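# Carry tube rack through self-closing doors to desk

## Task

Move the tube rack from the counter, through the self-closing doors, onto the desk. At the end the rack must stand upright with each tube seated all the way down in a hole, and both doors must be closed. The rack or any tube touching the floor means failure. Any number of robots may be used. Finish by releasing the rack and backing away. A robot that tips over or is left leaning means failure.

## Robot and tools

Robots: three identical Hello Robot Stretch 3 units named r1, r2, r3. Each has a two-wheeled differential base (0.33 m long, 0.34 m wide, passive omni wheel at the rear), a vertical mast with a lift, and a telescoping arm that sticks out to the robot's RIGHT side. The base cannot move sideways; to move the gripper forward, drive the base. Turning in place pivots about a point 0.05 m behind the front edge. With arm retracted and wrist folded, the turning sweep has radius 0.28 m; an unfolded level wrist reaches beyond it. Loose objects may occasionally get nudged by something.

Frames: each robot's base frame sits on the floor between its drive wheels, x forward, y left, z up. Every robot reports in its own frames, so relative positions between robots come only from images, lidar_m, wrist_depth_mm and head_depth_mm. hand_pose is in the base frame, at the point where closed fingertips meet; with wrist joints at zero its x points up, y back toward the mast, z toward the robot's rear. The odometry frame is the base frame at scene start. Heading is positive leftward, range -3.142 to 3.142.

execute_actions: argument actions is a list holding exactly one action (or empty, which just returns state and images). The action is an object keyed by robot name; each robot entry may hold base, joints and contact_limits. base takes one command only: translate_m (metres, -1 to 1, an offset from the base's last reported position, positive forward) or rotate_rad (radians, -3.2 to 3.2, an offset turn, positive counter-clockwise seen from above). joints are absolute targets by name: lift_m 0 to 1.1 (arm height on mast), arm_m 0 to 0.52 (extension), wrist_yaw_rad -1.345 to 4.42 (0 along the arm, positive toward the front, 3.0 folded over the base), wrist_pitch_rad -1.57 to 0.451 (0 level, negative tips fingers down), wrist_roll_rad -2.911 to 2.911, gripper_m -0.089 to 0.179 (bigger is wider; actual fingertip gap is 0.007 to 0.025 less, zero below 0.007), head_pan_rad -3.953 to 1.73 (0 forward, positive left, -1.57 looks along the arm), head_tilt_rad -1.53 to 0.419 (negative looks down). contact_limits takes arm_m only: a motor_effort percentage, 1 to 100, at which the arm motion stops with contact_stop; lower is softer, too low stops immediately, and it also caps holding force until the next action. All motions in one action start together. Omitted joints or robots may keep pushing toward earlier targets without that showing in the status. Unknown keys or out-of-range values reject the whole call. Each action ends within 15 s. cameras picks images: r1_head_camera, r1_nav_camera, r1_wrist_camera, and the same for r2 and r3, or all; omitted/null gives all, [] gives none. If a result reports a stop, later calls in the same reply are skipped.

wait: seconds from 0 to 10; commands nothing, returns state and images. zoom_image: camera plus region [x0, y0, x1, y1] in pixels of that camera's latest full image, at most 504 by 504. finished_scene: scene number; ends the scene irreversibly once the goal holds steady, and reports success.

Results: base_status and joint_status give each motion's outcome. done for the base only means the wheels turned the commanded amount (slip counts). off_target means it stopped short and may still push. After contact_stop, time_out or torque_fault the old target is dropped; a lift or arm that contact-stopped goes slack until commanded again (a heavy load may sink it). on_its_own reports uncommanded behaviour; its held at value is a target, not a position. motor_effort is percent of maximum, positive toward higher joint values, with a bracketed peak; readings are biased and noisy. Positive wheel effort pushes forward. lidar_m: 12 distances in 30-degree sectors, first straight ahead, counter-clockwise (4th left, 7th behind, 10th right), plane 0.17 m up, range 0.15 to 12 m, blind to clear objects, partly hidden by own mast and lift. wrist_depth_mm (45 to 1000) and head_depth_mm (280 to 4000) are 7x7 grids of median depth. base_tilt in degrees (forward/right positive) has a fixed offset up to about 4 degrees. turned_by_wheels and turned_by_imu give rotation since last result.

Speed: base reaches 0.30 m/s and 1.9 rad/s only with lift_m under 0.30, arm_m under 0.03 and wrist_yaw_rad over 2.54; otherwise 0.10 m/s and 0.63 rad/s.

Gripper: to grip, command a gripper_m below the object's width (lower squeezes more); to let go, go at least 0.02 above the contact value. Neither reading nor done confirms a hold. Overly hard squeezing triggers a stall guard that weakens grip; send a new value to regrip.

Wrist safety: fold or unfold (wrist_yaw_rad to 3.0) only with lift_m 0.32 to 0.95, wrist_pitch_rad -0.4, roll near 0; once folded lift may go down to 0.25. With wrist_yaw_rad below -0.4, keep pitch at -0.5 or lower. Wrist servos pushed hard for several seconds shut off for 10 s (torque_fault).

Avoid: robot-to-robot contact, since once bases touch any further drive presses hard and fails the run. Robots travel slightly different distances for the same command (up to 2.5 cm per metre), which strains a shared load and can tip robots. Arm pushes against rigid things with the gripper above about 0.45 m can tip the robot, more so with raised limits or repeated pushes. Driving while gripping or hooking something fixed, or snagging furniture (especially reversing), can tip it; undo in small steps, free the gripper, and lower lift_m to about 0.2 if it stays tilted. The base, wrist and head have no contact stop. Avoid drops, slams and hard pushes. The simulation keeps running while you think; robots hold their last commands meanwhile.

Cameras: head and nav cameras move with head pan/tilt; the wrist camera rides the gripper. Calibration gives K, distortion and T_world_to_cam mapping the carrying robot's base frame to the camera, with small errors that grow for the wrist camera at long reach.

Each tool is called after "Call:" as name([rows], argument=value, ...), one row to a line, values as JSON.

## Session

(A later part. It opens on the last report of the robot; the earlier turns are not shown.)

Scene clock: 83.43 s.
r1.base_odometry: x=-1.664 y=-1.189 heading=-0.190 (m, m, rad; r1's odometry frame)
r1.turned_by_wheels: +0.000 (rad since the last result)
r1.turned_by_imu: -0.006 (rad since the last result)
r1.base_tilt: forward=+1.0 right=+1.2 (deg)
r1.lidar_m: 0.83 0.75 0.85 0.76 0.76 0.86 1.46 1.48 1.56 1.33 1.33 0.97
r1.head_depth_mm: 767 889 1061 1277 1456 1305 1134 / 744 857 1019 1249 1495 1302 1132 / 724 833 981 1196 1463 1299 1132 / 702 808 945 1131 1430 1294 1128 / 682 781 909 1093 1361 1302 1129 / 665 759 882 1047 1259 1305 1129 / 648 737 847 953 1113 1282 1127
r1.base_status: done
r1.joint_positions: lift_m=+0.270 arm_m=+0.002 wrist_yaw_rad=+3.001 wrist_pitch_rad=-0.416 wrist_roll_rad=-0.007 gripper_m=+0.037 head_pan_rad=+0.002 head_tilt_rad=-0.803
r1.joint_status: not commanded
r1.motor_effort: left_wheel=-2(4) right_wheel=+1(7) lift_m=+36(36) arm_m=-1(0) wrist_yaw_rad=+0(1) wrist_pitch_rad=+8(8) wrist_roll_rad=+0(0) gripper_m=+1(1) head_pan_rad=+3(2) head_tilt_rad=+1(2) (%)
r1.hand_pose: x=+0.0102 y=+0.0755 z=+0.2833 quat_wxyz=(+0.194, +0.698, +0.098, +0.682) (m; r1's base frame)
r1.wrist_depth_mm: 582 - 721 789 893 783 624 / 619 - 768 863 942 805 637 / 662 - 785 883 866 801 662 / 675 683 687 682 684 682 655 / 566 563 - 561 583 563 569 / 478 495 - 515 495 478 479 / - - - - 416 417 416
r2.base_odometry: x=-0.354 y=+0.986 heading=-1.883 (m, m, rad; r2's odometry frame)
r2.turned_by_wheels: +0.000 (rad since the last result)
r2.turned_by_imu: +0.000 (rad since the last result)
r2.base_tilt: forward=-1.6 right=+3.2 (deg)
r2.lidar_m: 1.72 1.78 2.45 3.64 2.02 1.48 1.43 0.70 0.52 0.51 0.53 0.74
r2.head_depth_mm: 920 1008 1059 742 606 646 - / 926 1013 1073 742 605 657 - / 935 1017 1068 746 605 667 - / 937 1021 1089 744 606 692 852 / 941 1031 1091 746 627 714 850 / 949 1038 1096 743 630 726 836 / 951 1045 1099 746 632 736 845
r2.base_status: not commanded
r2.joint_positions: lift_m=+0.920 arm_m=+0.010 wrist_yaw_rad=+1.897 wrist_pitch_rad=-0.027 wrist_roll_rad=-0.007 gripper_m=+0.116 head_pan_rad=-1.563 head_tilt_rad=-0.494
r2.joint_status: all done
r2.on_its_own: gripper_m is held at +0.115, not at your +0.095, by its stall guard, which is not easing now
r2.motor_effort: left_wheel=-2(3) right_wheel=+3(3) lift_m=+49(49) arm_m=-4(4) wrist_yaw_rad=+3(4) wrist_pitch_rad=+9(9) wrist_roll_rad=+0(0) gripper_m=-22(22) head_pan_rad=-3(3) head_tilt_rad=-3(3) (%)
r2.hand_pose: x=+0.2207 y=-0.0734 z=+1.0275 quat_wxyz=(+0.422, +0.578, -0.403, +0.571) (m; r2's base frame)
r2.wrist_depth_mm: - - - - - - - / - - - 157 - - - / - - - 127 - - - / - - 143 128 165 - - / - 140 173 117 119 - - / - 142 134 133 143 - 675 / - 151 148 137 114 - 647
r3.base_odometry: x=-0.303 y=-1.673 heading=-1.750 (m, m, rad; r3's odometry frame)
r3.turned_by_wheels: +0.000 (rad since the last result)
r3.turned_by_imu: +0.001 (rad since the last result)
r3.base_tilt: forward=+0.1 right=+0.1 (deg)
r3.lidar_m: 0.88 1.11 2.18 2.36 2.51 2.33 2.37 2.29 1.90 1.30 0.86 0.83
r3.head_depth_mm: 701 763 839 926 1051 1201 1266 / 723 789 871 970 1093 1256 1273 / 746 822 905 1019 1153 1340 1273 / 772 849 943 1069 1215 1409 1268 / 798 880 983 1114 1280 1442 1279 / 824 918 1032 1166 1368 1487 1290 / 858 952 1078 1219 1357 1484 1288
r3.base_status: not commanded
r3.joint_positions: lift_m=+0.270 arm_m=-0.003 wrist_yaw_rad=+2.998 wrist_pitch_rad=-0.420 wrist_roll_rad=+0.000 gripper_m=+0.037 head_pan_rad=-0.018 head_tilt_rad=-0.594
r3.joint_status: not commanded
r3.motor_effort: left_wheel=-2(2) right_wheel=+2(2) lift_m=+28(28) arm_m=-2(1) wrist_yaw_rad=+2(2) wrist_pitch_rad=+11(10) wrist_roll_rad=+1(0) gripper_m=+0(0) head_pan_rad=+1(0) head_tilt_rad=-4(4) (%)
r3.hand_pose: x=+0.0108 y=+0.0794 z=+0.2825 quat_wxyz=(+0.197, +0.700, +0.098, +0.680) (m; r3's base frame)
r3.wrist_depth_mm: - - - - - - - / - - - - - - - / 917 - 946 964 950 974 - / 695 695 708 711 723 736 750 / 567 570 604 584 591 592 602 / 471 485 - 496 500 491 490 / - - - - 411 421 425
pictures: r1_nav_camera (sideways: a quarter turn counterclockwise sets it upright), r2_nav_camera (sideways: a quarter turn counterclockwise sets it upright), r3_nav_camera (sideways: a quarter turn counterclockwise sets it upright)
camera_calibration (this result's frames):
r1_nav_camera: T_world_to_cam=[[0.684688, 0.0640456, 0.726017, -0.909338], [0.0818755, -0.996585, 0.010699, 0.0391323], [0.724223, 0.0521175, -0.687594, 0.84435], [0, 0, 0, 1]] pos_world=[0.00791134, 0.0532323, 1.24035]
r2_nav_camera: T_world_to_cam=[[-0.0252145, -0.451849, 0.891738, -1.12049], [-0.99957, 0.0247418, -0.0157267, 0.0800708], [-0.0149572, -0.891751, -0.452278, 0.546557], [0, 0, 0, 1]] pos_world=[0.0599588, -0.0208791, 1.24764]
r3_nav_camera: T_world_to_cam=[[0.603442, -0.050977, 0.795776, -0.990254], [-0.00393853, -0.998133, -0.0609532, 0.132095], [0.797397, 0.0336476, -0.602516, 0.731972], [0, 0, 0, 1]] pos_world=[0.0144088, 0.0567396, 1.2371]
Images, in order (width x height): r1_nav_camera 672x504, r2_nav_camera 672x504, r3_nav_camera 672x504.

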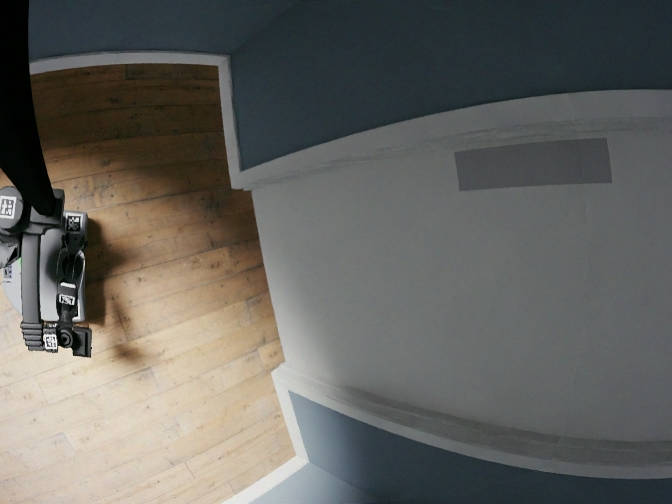

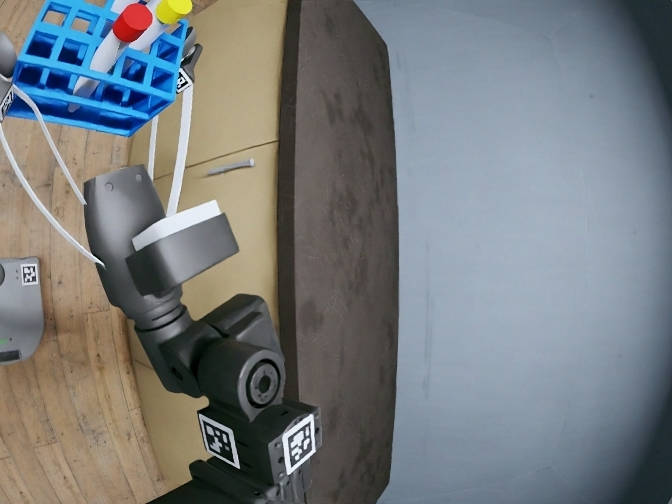

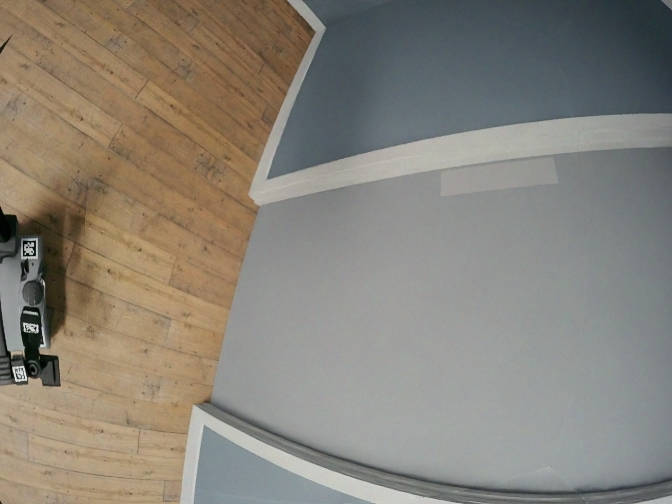

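Call:
execute_actions([
  {"r1":{"base":{"rotate_rad":0.1}},"r3":{"base":{"translate_m":0.65}},"r2":{"base":{"rotate_rad":1.2}}},
], cameras=[])

Call:
execute_actions([
  {"r1":{"base":{"translate_m":0.55}},"r3":{"base":{"rotate_rad":-0.5},"joints":{"lift_m":0.32}},"r2":{"joints":{"head_pan_rad":0,"head_tilt_rad":-0.8}}},
], cameras=["r1_nav_camera","r3_nav_camera"])

Scene clock: 88.47 s.
r1.base_odometry: x=-1.664 y=-1.189 heading=-0.090 (m, m, rad; r1's odometry frame)
r1.turned_by_wheels: +0.100 (rad since the last result)
r1.turned_by_imu: +0.098 (rad since the last result)
r1.base_tilt: forward=+1.0 right=+1.3 (deg)
r1.lidar_m: 0.83 0.75 0.84 0.76 0.76 0.92 1.48 1.49 1.48 1.33 1.33 0.92
r1.head_depth_mm: 723 835 992 1213 1455 1304 1127 / 711 820 962 1173 1450 1305 1125 / 699 803 945 1146 1429 1307 1129 / 686 791 923 1120 1406 1297 1136 / 674 771 902 1079 1347 1308 1129 / 663 756 885 1031 1221 1311 1130 / 649 726 795 914 1137 1302 1126
r1.base_status: done
r1.joint_positions: lift_m=+0.270 arm_m=+0.002 wrist_yaw_rad=+3.001 wrist_pitch_rad=-0.416 wrist_roll_rad=-0.007 gripper_m=+0.037 head_pan_rad=+0.002 head_tilt_rad=-0.803
r1.joint_status: not commanded
r1.motor_effort: left_wheel=-2(9) right_wheel=+1(6) lift_m=+36(35) arm_m=-1(0) wrist_yaw_rad=-1(1) wrist_pitch_rad=+8(8) wrist_roll_rad=+0(0) gripper_m=+1(0) head_pan_rad=+1(1) head_tilt_rad=+2(2) (%)
r1.hand_pose: x=+0.0102 y=+0.0755 z=+0.2833 quat_wxyz=(+0.194, +0.698, +0.098, +0.682) (m; r1's base frame)
r1.wrist_depth_mm: 597 - 704 760 836 851 658 / 640 - 763 832 909 852 676 / 681 - 802 837 861 822 689 / 696 663 700 687 689 694 656 / 567 563 - 565 589 560 568 / 485 495 - 509 495 481 479 / - - - - 420 415 416
r2.base_odometry: x=-0.354 y=+0.986 heading=-0.683 (m, m, rad; r2's odometry frame)
r2.turned_by_wheels: +1.200 (rad since the last result)
r2.turned_by_imu: +1.213 (rad since the last result)
r2.base_tilt: forward=-1.6 right=+3.2 (deg)
r2.lidar_m: 2.93 3.55 1.78 1.45 1.44 0.62 0.51 0.51 0.56 0.89 1.72 1.88
r2.head_depth_mm: 1635 1762 1782 870 941 1015 - / 1597 1762 1938 1115 1181 1209 - / 1551 1710 1887 2133 1883 1619 - / 1517 1663 1823 2043 1875 1572 1255 / 1472 1608 1781 1977 1882 1528 1287 / 1432 1551 1710 1898 1897 1530 1308 / 1398 1524 1668 1826 1895 1533 1311
r2.base_status: done
r2.joint_positions: lift_m=+0.920 arm_m=+0.010 wrist_yaw_rad=+1.898 wrist_pitch_rad=-0.027 wrist_roll_rad=-0.007 gripper_m=+0.116 head_pan_rad=-1.563 head_tilt_rad=-0.494
r2.joint_status: not commanded
r2.on_its_own: gripper_m is held at +0.115, not at your +0.095, by its stall guard, which is not easing now
r2.motor_effort: left_wheel=-3(6) right_wheel=+4(7) lift_m=+49(49) arm_m=-4(4) wrist_yaw_rad=+2(3) wrist_pitch_rad=+9(9) wrist_roll_rad=+0(0) gripper_m=-21(22) head_pan_rad=-3(3) head_tilt_rad=-3(3) (%)
r2.hand_pose: x=+0.2206 y=-0.0732 z=+1.0275 quat_wxyz=(+0.422, +0.578, -0.402, +0.571) (m; r2's base frame)
r2.wrist_depth_mm: - - - - - - - / - - - 157 - - - / - - - 128 - - - / - - 143 128 165 - - / - 141 173 117 118 - - / - 143 136 133 143 - - / - 151 148 138 114 - -
r3.base_odometry: x=-0.419 y=-2.312 heading=-1.750 (m, m, rad; r3's odometry frame)
r3.turned_by_wheels: +0.000 (rad since the last result)
r3.turned_by_imu: +0.000 (rad since the last result)
r3.base_tilt: forward=+0.1 right=+0.0 (deg)
r3.lidar_m: 0.28 0.35 0.56 2.11 2.65 2.93 2.96 2.85 1.49 0.45 0.30 0.28
r3.head_depth_mm: - - - - 292 327 381 / - - - - 301 346 407 / - - - 288 315 366 435 / - - - 293 333 389 466 / - - - 305 351 415 504 / - - 290 321 372 444 549 / - - 298 338 396 477 602
r3.base_status: done
r3.joint_positions: lift_m=+0.270 arm_m=-0.003 wrist_yaw_rad=+2.998 wrist_pitch_rad=-0.420 wrist_roll_rad=+0.000 gripper_m=+0.037 head_pan_rad=-0.018 head_tilt_rad=-0.594
r3.joint_status: not commanded
r3.motor_effort: left_wheel=-1(5) right_wheel=+1(12) lift_m=+27(27) arm_m=-2(2) wrist_yaw_rad=+2(2) wrist_pitch_rad=+11(10) wrist_roll_rad=+0(1) gripper_m=+0(0) head_pan_rad=+1(1) head_tilt_rad=-4(4) (%)
r3.hand_pose: x=+0.0108 y=+0.0794 z=+0.2825 quat_wxyz=(+0.197, +0.700, +0.098, +0.680) (m; r3's base frame)
r3.wrist_depth_mm: - - - - - 649 426 / - - - - - 604 442 / 904 - 946 950 959 544 423 / 702 690 710 717 723 597 409 / 560 569 593 578 602 561 396 / 474 489 - 501 505 496 380 / - - - - 410 426 366
pictures: none
No camera images: the call's "cameras" was empty. Leave "cameras" out to get every camera's image.

Scene clock: 91.97 s.
r1.base_odometry: x=-1.116 y=-1.238 heading=-0.090 (m, m, rad; r1's odometry frame)
r1.turned_by_wheels: +0.000 (rad since the last result)
r1.turned_by_imu: -0.003 (rad since the last result)
r1.base_tilt: forward=+0.9 right=+1.3 (deg)
r1.lidar_m: 0.29 0.29 0.32 0.47 0.87 1.04 1.98 2.01 1.37 1.22 0.52 0.32
r1.head_depth_mm: - - 304 369 475 666 1070 / - - 300 358 457 634 1033 / - - 297 348 440 602 956 / - - 294 338 426 573 882 / - - 290 329 412 548 825 / - - - 320 398 524 774 / - - - 313 386 504 711
r1.base_status: done
r1.joint_positions: lift_m=+0.270 arm_m=+0.002 wrist_yaw_rad=+3.001 wrist_pitch_rad=-0.416 wrist_roll_rad=-0.007 gripper_m=+0.037 head_pan_rad=+0.002 head_tilt_rad=-0.803
r1.joint_status: not commanded
r1.motor_effort: left_wheel=-2(5) right_wheel=+1(7) lift_m=+36(36) arm_m=+0(0) wrist_yaw_rad=-1(1) wrist_pitch_rad=+7(8) wrist_roll_rad=+1(0) gripper_m=+0(0) head_pan_rad=+2(2) head_tilt_rad=+2(1) (%)
r1.hand_pose: x=+0.0103 y=+0.0755 z=+0.2833 quat_wxyz=(+0.194, +0.698, +0.098, +0.682) (m; r1's base frame)
r1.wrist_depth_mm: 666 - 792 577 330 323 264 / 723 - 842 622 360 345 272 / 764 - 864 672 390 362 278 / 688 672 698 633 430 377 287 / 565 566 - 567 478 390 294 / 479 495 - 510 493 411 306 / - - - - 414 404 315
r2.base_odometry: x=-0.354 y=+0.986 heading=-0.683 (m, m, rad; r2's odometry frame)
r2.turned_by_wheels: +0.000 (rad since the last result)
r2.turned_by_imu: +0.000 (rad since the last result)
r2.base_tilt: forward=-1.6 right=+3.3 (deg)
r2.lidar_m: 2.93 3.53 1.78 1.45 1.44 0.62 0.51 0.51 0.56 0.89 1.72 1.88
r2.head_depth_mm: 2576 2581 2063 1749 - 312 1131 / 3073 2646 2065 1708 298 312 1131 / 3404 2644 2098 1733 881 1209 1128 / 3365 2655 2070 1723 1483 1257 1129 / 3275 2640 2089 1712 1474 1271 1133 / 3167 2619 2098 1720 1469 1277 1134 / 3143 2646 2129 1748 1471 1273 1140
r2.base_status: not commanded
r2.joint_positions: lift_m=+0.920 arm_m=+0.010 wrist_yaw_rad=+1.898 wrist_pitch_rad=-0.027 wrist_roll_rad=-0.007 gripper_m=+0.116 head_pan_rad=-0.007 head_tilt_rad=-0.790
r2.joint_status: all done
r2.on_its_own: gripper_m is held at +0.115, not at your +0.095, by its stall guard, which is not easing now
r2.motor_effort: left_wheel=-3(4) right_wheel=+3(3) lift_m=+49(49) arm_m=-4(4) wrist_yaw_rad=+2(2) wrist_pitch_rad=+9(9) wrist_roll_rad=+0(0) gripper_m=-22(23) head_pan_rad=+3(34) head_tilt_rad=-6(27) (%)
r2.hand_pose: x=+0.2206 y=-0.0732 z=+1.0275 quat_wxyz=(+0.422, +0.578, -0.402, +0.571) (m; r2's base frame)
r2.wrist_depth_mm: - - - - - - - / - - - 157 - - - / - - - 127 - - - / - - 143 127 166 - - / - 141 174 117 118 - - / - 143 136 133 144 - - / - 151 148 137 114 - -
r3.base_odometry: x=-0.419 y=-2.312 heading=-2.250 (m, m, rad; r3's odometry frame)
r3.turned_by_wheels: -0.500 (rad since the last result)
r3.turned_by_imu: -0.492 (rad since the last result)
r3.base_tilt: forward=+0.1 right=+0.0 (deg)
r3.lidar_m: 0.28 0.28 0.36 0.56 2.12 2.71 2.92 2.97 2.84 1.26 0.44 0.30
r3.head_depth_mm: - - - 294 330 389 474 / - - - 290 322 378 457 / - - - 288 316 368 445 / - - - - 309 359 430 / - - - - 302 350 417 / - - - - 298 342 405 / - - - - 294 334 394
r3.base_status: done
r3.joint_positions: lift_m=+0.320 arm_m=-0.003 wrist_yaw_rad=+2.998 wrist_pitch_rad=-0.420 wrist_roll_rad=+0.000 gripper_m=+0.037 head_pan_rad=-0.018 head_tilt_rad=-0.594
r3.joint_status: all done
r3.motor_effort: left_wheel=+1(7) right_wheel=-3(11) lift_m=+38(39) arm_m=-2(2) wrist_yaw_rad=+1(1) wrist_pitch_rad=+11(11) wrist_roll_rad=+0(0) gripper_m=+0(0) head_pan_rad=-1(0) head_tilt_rad=-4(4) (%)
r3.hand_pose: x=+0.0108 y=+0.0795 z=+0.3321 quat_wxyz=(+0.197, +0.700, +0.098, +0.680) (m; r3's base frame)
r3.wrist_depth_mm: - - - 748 508 336 257 / - - - 787 523 347 261 / - - - 840 539 355 267 / 801 761 797 738 569 364 271 / 634 635 670 654 560 374 276 / 529 541 - 540 519 386 282 / 461 490 - 470 455 398 287
pictures: r1_nav_camera (sideways: a quarter turn counterclockwise sets it upright), r3_nav_camera (sideways: a quarter turn counterclockwise sets it upright)
camera_calibration (this result's frames):
r1_nav_camera: T_world_to_cam=[[0.684626, 0.0640453, 0.726075, -0.909413], [0.0818745, -0.996585, 0.0107058, 0.0391235], [0.724281, 0.0521175, -0.687532, 0.844269], [0, 0, 0, 1]] pos_world=[0.00791658, 0.0532323, 1.24035]
r3_nav_camera: T_world_to_cam=[[0.603497, -0.0509779, 0.795734, -0.9902], [-0.00394267, -0.998133, -0.0609542, 0.132097], [0.797355, 0.0336484, -0.602571, 0.732044], [0, 0, 0, 1]] pos_world=[0.0144043, 0.0567396, 1.2371]
Images, in order (width x height): r1_nav_camera 672x504, r3_nav_camera 672x504.

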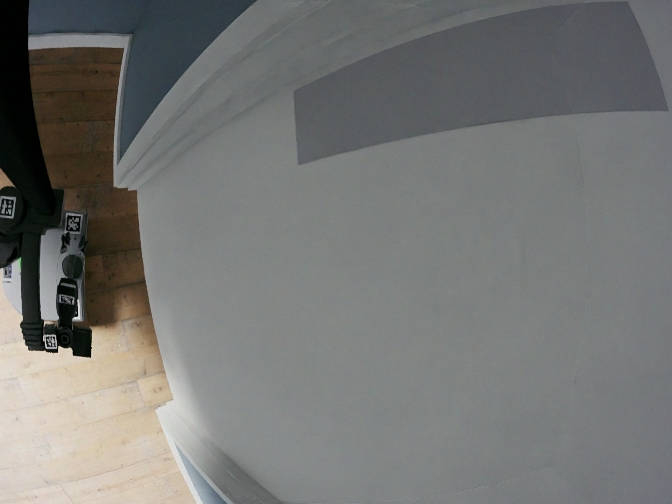

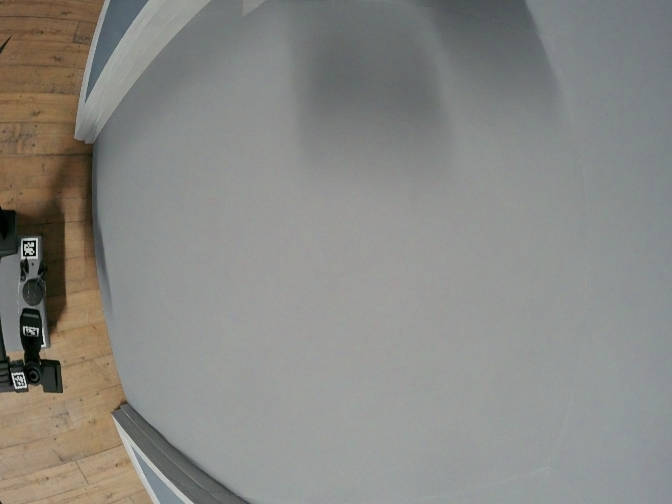

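Call:
execute_actions([
  {"r1":{"joints":{"lift_m":0.32}},"r3":{"base":{"rotate_rad":1.4},"joints":{"lift_m":0.27}}},
], cameras=[])

Call:
execute_actions([
  {"r1":{"base":{"translate_m":0.9}},"r3":{"base":{"translate_m":0.17}},"r2":{"base":{"translate_m":0.9}}},
], cameras=[])

Call:
execute_actions([
  {"r1":{"base":{"translate_m":0.4}},"r3":{"base":{"rotate_rad":-1.42},"joints":{"lift_m":0.32}},"r2":{"base":{"rotate_rad":1.2}}},
], cameras=["r1_nav_camera","r3_nav_camera","r2_nav_camera"])

Scene clock: 95.40 s.
r1.base_odometry: x=-1.116 y=-1.238 heading=-0.090 (m, m, rad; r1's odometry frame)
r1.turned_by_wheels: +0.000 (rad since the last result)
r1.turned_by_imu: -0.001 (rad since the last result)
r1.base_tilt: forward=+1.0 right=+1.4 (deg)
r1.lidar_m: 0.29 0.29 0.32 0.47 0.86 1.04 1.99 2.03 1.37 1.23 0.52 0.32
r1.head_depth_mm: - - 303 369 475 667 1068 / - - 301 358 457 633 1030 / - - 297 348 441 601 948 / - - 293 339 424 572 887 / - - 290 329 411 548 825 / - - - 321 398 524 770 / - - - 313 385 504 711
r1.base_status: not commanded
r1.joint_positions: lift_m=+0.320 arm_m=+0.002 wrist_yaw_rad=+3.001 wrist_pitch_rad=-0.416 wrist_roll_rad=-0.007 gripper_m=+0.037 head_pan_rad=+0.002 head_tilt_rad=-0.803
r1.joint_status: all done
r1.motor_effort: left_wheel=-3(4) right_wheel=+1(1) lift_m=+44(47) arm_m=-1(0) wrist_yaw_rad=-1(1) wrist_pitch_rad=+8(8) wrist_roll_rad=+0(0) gripper_m=+0(1) head_pan_rad=+2(1) head_tilt_rad=+1(2) (%)
r1.hand_pose: x=+0.0103 y=+0.0755 z=+0.3331 quat_wxyz=(+0.194, +0.698, +0.098, +0.682) (m; r1's base frame)
r1.wrist_depth_mm: 676 - 789 583 331 321 263 / 729 - 851 624 354 347 270 / 781 - 907 683 389 364 279 / 774 754 772 704 426 373 286 / 640 635 - 635 478 391 294 / 547 536 - 537 510 404 304 / 467 484 - - 469 412 313
r2.base_odometry: x=-0.354 y=+0.986 heading=-0.683 (m, m, rad; r2's odometry frame)
r2.turned_by_wheels: +0.000 (rad since the last result)
r2.turned_by_imu: +0.000 (rad since the last result)
r2.base_tilt: forward=-1.6 right=+3.2 (deg)
r2.lidar_m: 2.93 3.55 1.78 1.45 1.44 0.62 0.51 0.50 0.56 0.89 1.72 1.88
r2.head_depth_mm: 2630 2599 2069 1732 - 311 1128 / 3076 2654 2090 1716 298 313 1127 / 3391 2629 2065 1715 873 1209 1141 / 3307 2625 2078 1716 1491 1252 1130 / 3323 2653 2095 1731 1468 1278 1136 / 3199 2619 2096 1730 1483 1282 1138 / 3140 2643 2103 1730 1467 1286 1139
r2.base_status: not commanded
r2.joint_positions: lift_m=+0.920 arm_m=+0.010 wrist_yaw_rad=+1.898 wrist_pitch_rad=-0.027 wrist_roll_rad=-0.007 gripper_m=+0.116 head_pan_rad=-0.007 head_tilt_rad=-0.790
r2.joint_status: not commanded
r2.on_its_own: gripper_m is held at +0.115, not at your +0.095, by its stall guard, which is not easing now
r2.motor_effort: left_wheel=-3(3) right_wheel=+3(4) lift_m=+49(49) arm_m=-4(4) wrist_yaw_rad=+2(2) wrist_pitch_rad=+9(9) wrist_roll_rad=+0(0) gripper_m=-21(22) head_pan_rad=+2(3) head_tilt_rad=-5(6) (%)
r2.hand_pose: x=+0.2206 y=-0.0732 z=+1.0275 quat_wxyz=(+0.422, +0.578, -0.402, +0.571) (m; r2's base frame)
r2.wrist_depth_mm: - - - - - - - / - - - 156 - - - / - - - 128 - - - / - - 143 128 165 - - / - 140 173 117 118 - - / - 142 136 134 144 - - / - 151 149 137 114 - -
r3.base_odometry: x=-0.419 y=-2.312 heading=-0.850 (m, m, rad; r3's odometry frame)
r3.turned_by_wheels: +1.400 (rad since the last result)
r3.turned_by_imu: +1.380 (rad since the last result)
r3.base_tilt: forward=+0.1 right=+0.0 (deg)
r3.lidar_m: 0.55 2.09 2.40 2.93 2.93 2.84 2.23 0.54 0.32 0.28 0.28 0.32
r3.head_depth_mm: 391 414 440 468 501 538 579 / 444 485 525 570 621 676 744 / 449 494 546 616 703 815 955 / 490 582 652 746 859 1018 1198 / 724 832 984 1207 1558 1471 1280 / 1162 1489 2034 2258 1872 1523 1286 / 1734 1906 2082 2241 1872 1522 1280
r3.base_status: done
r3.joint_positions: lift_m=+0.270 arm_m=-0.003 wrist_yaw_rad=+2.998 wrist_pitch_rad=-0.420 wrist_roll_rad=+0.000 gripper_m=+0.037 head_pan_rad=-0.018 head_tilt_rad=-0.594
r3.joint_status: all done
r3.motor_effort: left_wheel=-2(6) right_wheel=+3(13) lift_m=+28(32) arm_m=-2(1) wrist_yaw_rad=+2(2) wrist_pitch_rad=+10(11) wrist_roll_rad=+0(0) gripper_m=+0(1) head_pan_rad=+1(0) head_tilt_rad=-4(4) (%)
r3.hand_pose: x=+0.0108 y=+0.0794 z=+0.2825 quat_wxyz=(+0.197, +0.700, +0.098, +0.680) (m; r3's base frame)
r3.wrist_depth_mm: - - - - - - - / - - - - - - - / 930 - 933 975 976 - - / 690 679 711 712 717 743 744 / 563 562 597 577 588 581 606 / 471 489 - 501 492 491 501 / - - - - 409 427 430
pictures: none
No camera images: the call's "cameras" was empty. Leave "cameras" out to get every camera's image.

Scene clock: 105.37 s.
r1.base_odometry: x=-0.220 y=-1.319 heading=-0.089 (m, m, rad; r1's odometry frame)
r1.turned_by_wheels: +0.001 (rad since the last result)
r1.turned_by_imu: +0.153 (rad since the last result)
r1.base_tilt: forward=+0.9 right=+1.3 (deg)
r1.lidar_m: - - 0.15 0.19 0.96 1.28 2.25 1.70 1.21 0.25 0.15 -
r1.head_depth_mm: - - - - - - - / - - - - - - - / - - - - - - - / - - - - - - - / - - - - - - - / - - - - - - - / - - - - - - -
r1.base_status: translate_m off_target (by the wheels' count: +0.8998 of +0.9000)
r1.joint_positions: lift_m=+0.320 arm_m=+0.002 wrist_yaw_rad=+3.000 wrist_pitch_rad=-0.416 wrist_roll_rad=-0.007 gripper_m=+0.037 head_pan_rad=+0.019 head_tilt_rad=-0.811
r1.joint_status: not commanded
r1.on_its_own: left_wheel is at rest, and its effort (+30) is outside its rest range (-18 to +18)
r1.motor_effort: left_wheel=+30(80) right_wheel=+7(27) lift_m=+40(44) arm_m=+0(1) wrist_yaw_rad=+0(1) wrist_pitch_rad=+8(8) wrist_roll_rad=+0(0) gripper_m=+0(0) head_pan_rad=-6(11) head_tilt_rad=+6(7) (%)
r1.hand_pose: x=+0.0104 y=+0.0754 z=+0.3330 quat_wxyz=(+0.195, +0.698, +0.098, +0.682) (m; r1's base frame)
r1.wrist_depth_mm: 776 - 331 295 133 87 64 / 832 - 364 319 138 88 65 / 872 - 402 350 144 91 66 / 768 760 444 389 150 93 68 / 640 639 - 454 144 96 69 / 539 545 - 508 132 98 70 / 466 484 - - 188 98 72
r2.base_odometry: x=+0.344 y=+0.418 heading=-0.684 (m, m, rad; r2's odometry frame)
r2.turned_by_wheels: +0.000 (rad since the last result)
r2.turned_by_imu: +0.004 (rad since the last result)
r2.base_tilt: forward=-1.6 right=+3.2 (deg)
r2.lidar_m: 2.40 2.80 2.17 1.76 1.76 1.65 1.36 1.35 1.72 1.41 1.40 1.54
r2.head_depth_mm: 2107 2300 2076 1745 - 312 1129 / 2529 2507 2074 1713 299 313 1130 / 2676 2590 2063 1724 874 1210 1128 / 2630 2645 2066 1731 1503 1255 1132 / 2574 2643 2098 1725 1478 1283 1135 / 2500 2648 2087 1723 1475 1278 1130 / 2410 2556 2105 1732 1474 1283 1131
r2.base_status: done
r2.joint_positions: lift_m=+0.920 arm_m=+0.010 wrist_yaw_rad=+1.898 wrist_pitch_rad=-0.027 wrist_roll_rad=-0.007 gripper_m=+0.116 head_pan_rad=-0.007 head_tilt_rad=-0.790
r2.joint_status: not commanded
r2.on_its_own: gripper_m is held at +0.115, not at your +0.095, by its stall guard, which is not easing now
r2.motor_effort: left_wheel=-3(4) right_wheel=+3(8) lift_m=+49(49) arm_m=-4(4) wrist_yaw_rad=+2(2) wrist_pitch_rad=+9(9) wrist_roll_rad=+0(0) gripper_m=-22(21) head_pan_rad=+3(3) head_tilt_rad=-5(5) (%)
r2.hand_pose: x=+0.2206 y=-0.0732 z=+1.0275 quat_wxyz=(+0.422, +0.578, -0.402, +0.571) (m; r2's base frame)
r2.wrist_depth_mm: - - - - - - - / - - - 156 - - - / - - - 127 - - - / - - 143 127 166 - - / - 141 173 116 118 - - / - 143 136 133 143 - - / - 151 148 137 115 - -
r3.base_odometry: x=-0.307 y=-2.440 heading=-0.850 (m, m, rad; r3's odometry frame)
r3.turned_by_wheels: +0.000 (rad since the last result)
r3.turned_by_imu: +0.002 (rad since the last result)
r3.base_tilt: forward=+0.1 right=+0.1 (deg)
r3.lidar_m: 0.39 1.92 2.21 2.97 2.97 2.99 2.41 0.48 0.27 0.23 0.23 0.27
r3.head_depth_mm: 301 329 359 385 410 443 477 / 300 330 368 414 470 531 606 / 300 329 365 407 467 548 654 / 398 441 494 561 650 775 964 / 549 633 750 918 1184 1424 1278 / 885 1131 1552 2108 1872 1534 1280 / 1576 1742 1910 2103 1899 1525 1278
r3.base_status: done
r3.joint_positions: lift_m=+0.270 arm_m=-0.003 wrist_yaw_rad=+2.998 wrist_pitch_rad=-0.420 wrist_roll_rad=+0.000 gripper_m=+0.037 head_pan_rad=-0.018 head_tilt_rad=-0.594
r3.joint_status: not commanded
r3.motor_effort: left_wheel=-2(5) right_wheel=+3(13) lift_m=+28(28) arm_m=-2(2) wrist_yaw_rad=+1(1) wrist_pitch_rad=+10(10) wrist_roll_rad=+1(0) gripper_m=+0(0) head_pan_rad=+0(1) head_tilt_rad=-4(4) (%)
r3.hand_pose: x=+0.0108 y=+0.0794 z=+0.2825 quat_wxyz=(+0.197, +0.700, +0.098, +0.680) (m; r3's base frame)
r3.wrist_depth_mm: - - - - - - - / - - - - - - - / 905 - 930 934 974 - - / 690 693 710 717 727 739 755 / 565 571 595 577 581 595 593 / 472 493 - 501 500 491 496 / - - - - 406 423 430
pictures: none
No camera images: the call's "cameras" was empty. Leave "cameras" out to get every camera's image.

Scene clock: 110.30 s.
r1.base_odometry: x=+0.178 y=-1.354 heading=-0.089 (m, m, rad; r1's odometry frame)
r1.turned_by_wheels: +0.001 (rad since the last result)
r1.turned_by_imu: -0.001 (rad since the last result)
r1.base_tilt: forward=+0.9 right=+1.3 (deg)
r1.lidar_m: - - 0.15 0.19 0.96 1.28 2.25 1.71 1.21 0.25 0.15 -
r1.head_depth_mm: - - - - - - - / - - - - - - - / - - - - - - - / - - - - - - - / - - - - - - - / - - - - - - - / - - - - - - -
r1.base_status: translate_m off_target (by the wheels' count: +0.3998 of +0.4000)
r1.joint_positions: lift_m=+0.320 arm_m=+0.002 wrist_yaw_rad=+3.000 wrist_pitch_rad=-0.416 wrist_roll_rad=-0.007 gripper_m=+0.037 head_pan_rad=+0.019 head_tilt_rad=-0.811
r1.joint_status: not commanded
r1.on_its_own: left_wheel is at rest, and its effort (+30) is outside its rest range (-18 to +18)
r1.motor_effort: left_wheel=+30(33) right_wheel=+8(9) lift_m=+40(40) arm_m=-1(0) wrist_yaw_rad=+0(0) wrist_pitch_rad=+8(8) wrist_roll_rad=+0(0) gripper_m=+0(1) head_pan_rad=-7(7) head_tilt_rad=+6(6) (%)
r1.hand_pose: x=+0.0104 y=+0.0754 z=+0.3330 quat_wxyz=(+0.195, +0.698, +0.098, +0.682) (m; r1's base frame)
r1.wrist_depth_mm: 768 - 330 295 133 86 64 / 835 - 363 318 138 89 65 / 886 - 402 353 144 91 66 / 765 754 445 386 150 93 68 / 635 629 - 463 145 95 69 / 537 534 - 509 132 98 70 / 466 483 - - 189 98 72
r2.base_odometry: x=+0.344 y=+0.418 heading=+0.516 (m, m, rad; r2's odometry frame)
r2.turned_by_wheels: +1.200 (rad since the last result)
r2.turned_by_imu: +1.213 (rad since the last result)
r2.base_tilt: forward=-1.6 right=+3.2 (deg)
r2.lidar_m: 1.97 1.75 1.76 1.51 1.35 1.36 1.57 1.40 1.40 1.67 2.80 2.80
r2.head_depth_mm: 2687 2624 2063 1733 - 312 1131 / 2405 2600 2066 1703 298 313 1129 / 2187 2417 2055 1709 874 1207 1127 / 2016 2316 2072 1721 1499 1254 1135 / 1862 2117 2085 1723 1472 1277 1131 / 1747 1940 2043 1714 1468 1287 1138 / 1623 1812 1978 1728 1472 1289 1137
r2.base_status: done
r2.joint_positions: lift_m=+0.920 arm_m=+0.010 wrist_yaw_rad=+1.898 wrist_pitch_rad=-0.027 wrist_roll_rad=-0.007 gripper_m=+0.116 head_pan_rad=-0.007 head_tilt_rad=-0.790
r2.joint_status: not commanded
r2.on_its_own: gripper_m is held at +0.115, not at your +0.095, by its stall guard, which is not easing now
r2.motor_effort: left_wheel=-3(7) right_wheel=+3(7) lift_m=+49(49) arm_m=-4(4) wrist_yaw_rad=+2(2) wrist_pitch_rad=+9(9) wrist_roll_rad=+0(0) gripper_m=-22(22) head_pan_rad=+3(3) head_tilt_rad=-6(6) (%)
r2.hand_pose: x=+0.2206 y=-0.0732 z=+1.0275 quat_wxyz=(+0.421, +0.578, -0.402, +0.571) (m; r2's base frame)
r2.wrist_depth_mm: - - - - - - - / - - - 156 - - - / - - - 127 - - - / - - 143 128 166 - - / - 140 173 117 118 - - / - 142 135 133 144 - - / - 152 148 137 114 - -
r3.base_odometry: x=-0.307 y=-2.440 heading=-2.270 (m, m, rad; r3's odometry frame)
r3.turned_by_wheels: -1.420 (rad since the last result)
r3.turned_by_imu: -1.401 (rad since the last result)
r3.base_tilt: forward=+0.1 right=+0.1 (deg)
r3.lidar_m: 0.23 0.24 0.30 0.40 1.95 2.46 2.97 3.00 2.98 1.15 0.38 0.25
r3.head_depth_mm: - - - - - 316 385 / - - - - - 306 371 / - - - - - 300 357 / - - - - - 296 344 / - - - - - 291 333 / - - - - - 288 321 / - - - - - - 311
r3.base_status: done
r3.joint_positions: lift_m=+0.320 arm_m=-0.002 wrist_yaw_rad=+2.998 wrist_pitch_rad=-0.419 wrist_roll_rad=+0.000 gripper_m=+0.037 head_pan_rad=-0.018 head_tilt_rad=-0.594
r3.joint_status: all done
r3.motor_effort: left_wheel=+1(8) right_wheel=-3(10) lift_m=+39(40) arm_m=-2(3) wrist_yaw_rad=+1(1) wrist_pitch_rad=+10(10) wrist_roll_rad=+1(0) gripper_m=+1(0) head_pan_rad=+0(0) head_tilt_rad=-4(4) (%)
r3.hand_pose: x=+0.0108 y=+0.0795 z=+0.3322 quat_wxyz=(+0.197, +0.700, +0.098, +0.680) (m; r3's base frame)
r3.wrist_depth_mm: - - - 538 381 280 213 / - - - 580 419 288 219 / - - - 630 443 295 223 / 799 766 813 660 465 303 227 / 630 643 673 604 454 313 232 / 532 531 - 546 433 321 236 / 461 478 - 468 463 331 241
pictures: r1_nav_camera (sideways: a quarter turn counterclockwise sets it upright), r2_nav_camera (sideways: a quarter turn counterclockwise sets it upright), r3_nav_camera (sideways: a quarter turn counterclockwise sets it upright)
camera_calibration (this result's frames):
r1_nav_camera: T_world_to_cam=[[0.689212, 0.0755028, 0.720615, -0.902325], [0.0984783, -0.995088, 0.0100741, 0.0398448], [0.717836, 0.0640218, -0.693262, 0.851761], [0, 0, 0, 1]] pos_world=[0.00654455, 0.0532459, 1.24032]
r2_nav_camera: T_world_to_cam=[[0.691779, -0.0336123, 0.721326, -0.902692], [-0.0427294, -0.999071, -0.00557545, 0.0610142], [0.720844, -0.0269649, -0.692573, 0.854684], [0, 0, 0, 1]] pos_world=[0.0109773, 0.0536624, 1.24341]
r3_nav_camera: T_world_to_cam=[[0.60353, -0.0509785, 0.795709, -0.990168], [-0.00394516, -0.998133, -0.0609548, 0.132097], [0.797331, 0.0336488, -0.602604, 0.732087], [0, 0, 0, 1]] pos_world=[0.0144017, 0.0567397, 1.2371]
Images, in order (width x height): r1_nav_camera 672x504, r2_nav_camera 672x504, r3_nav_camera 672x504.

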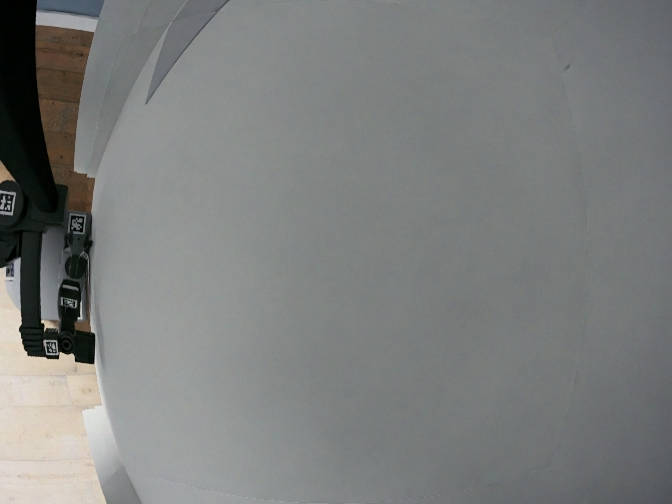

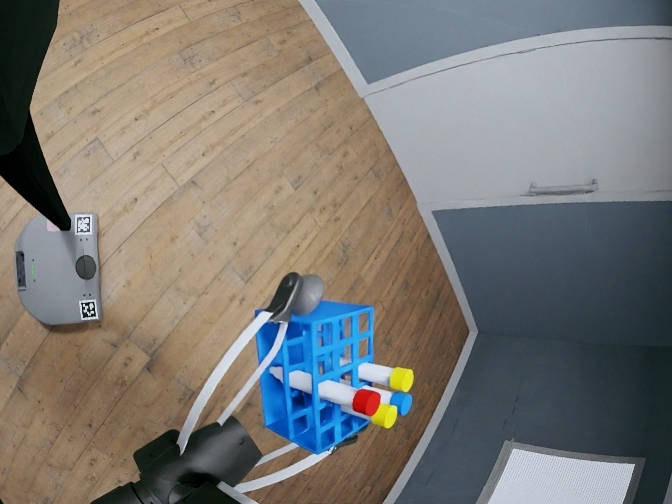

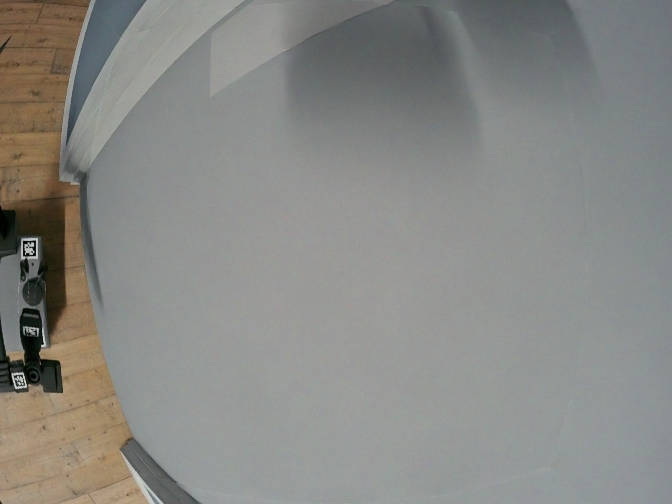

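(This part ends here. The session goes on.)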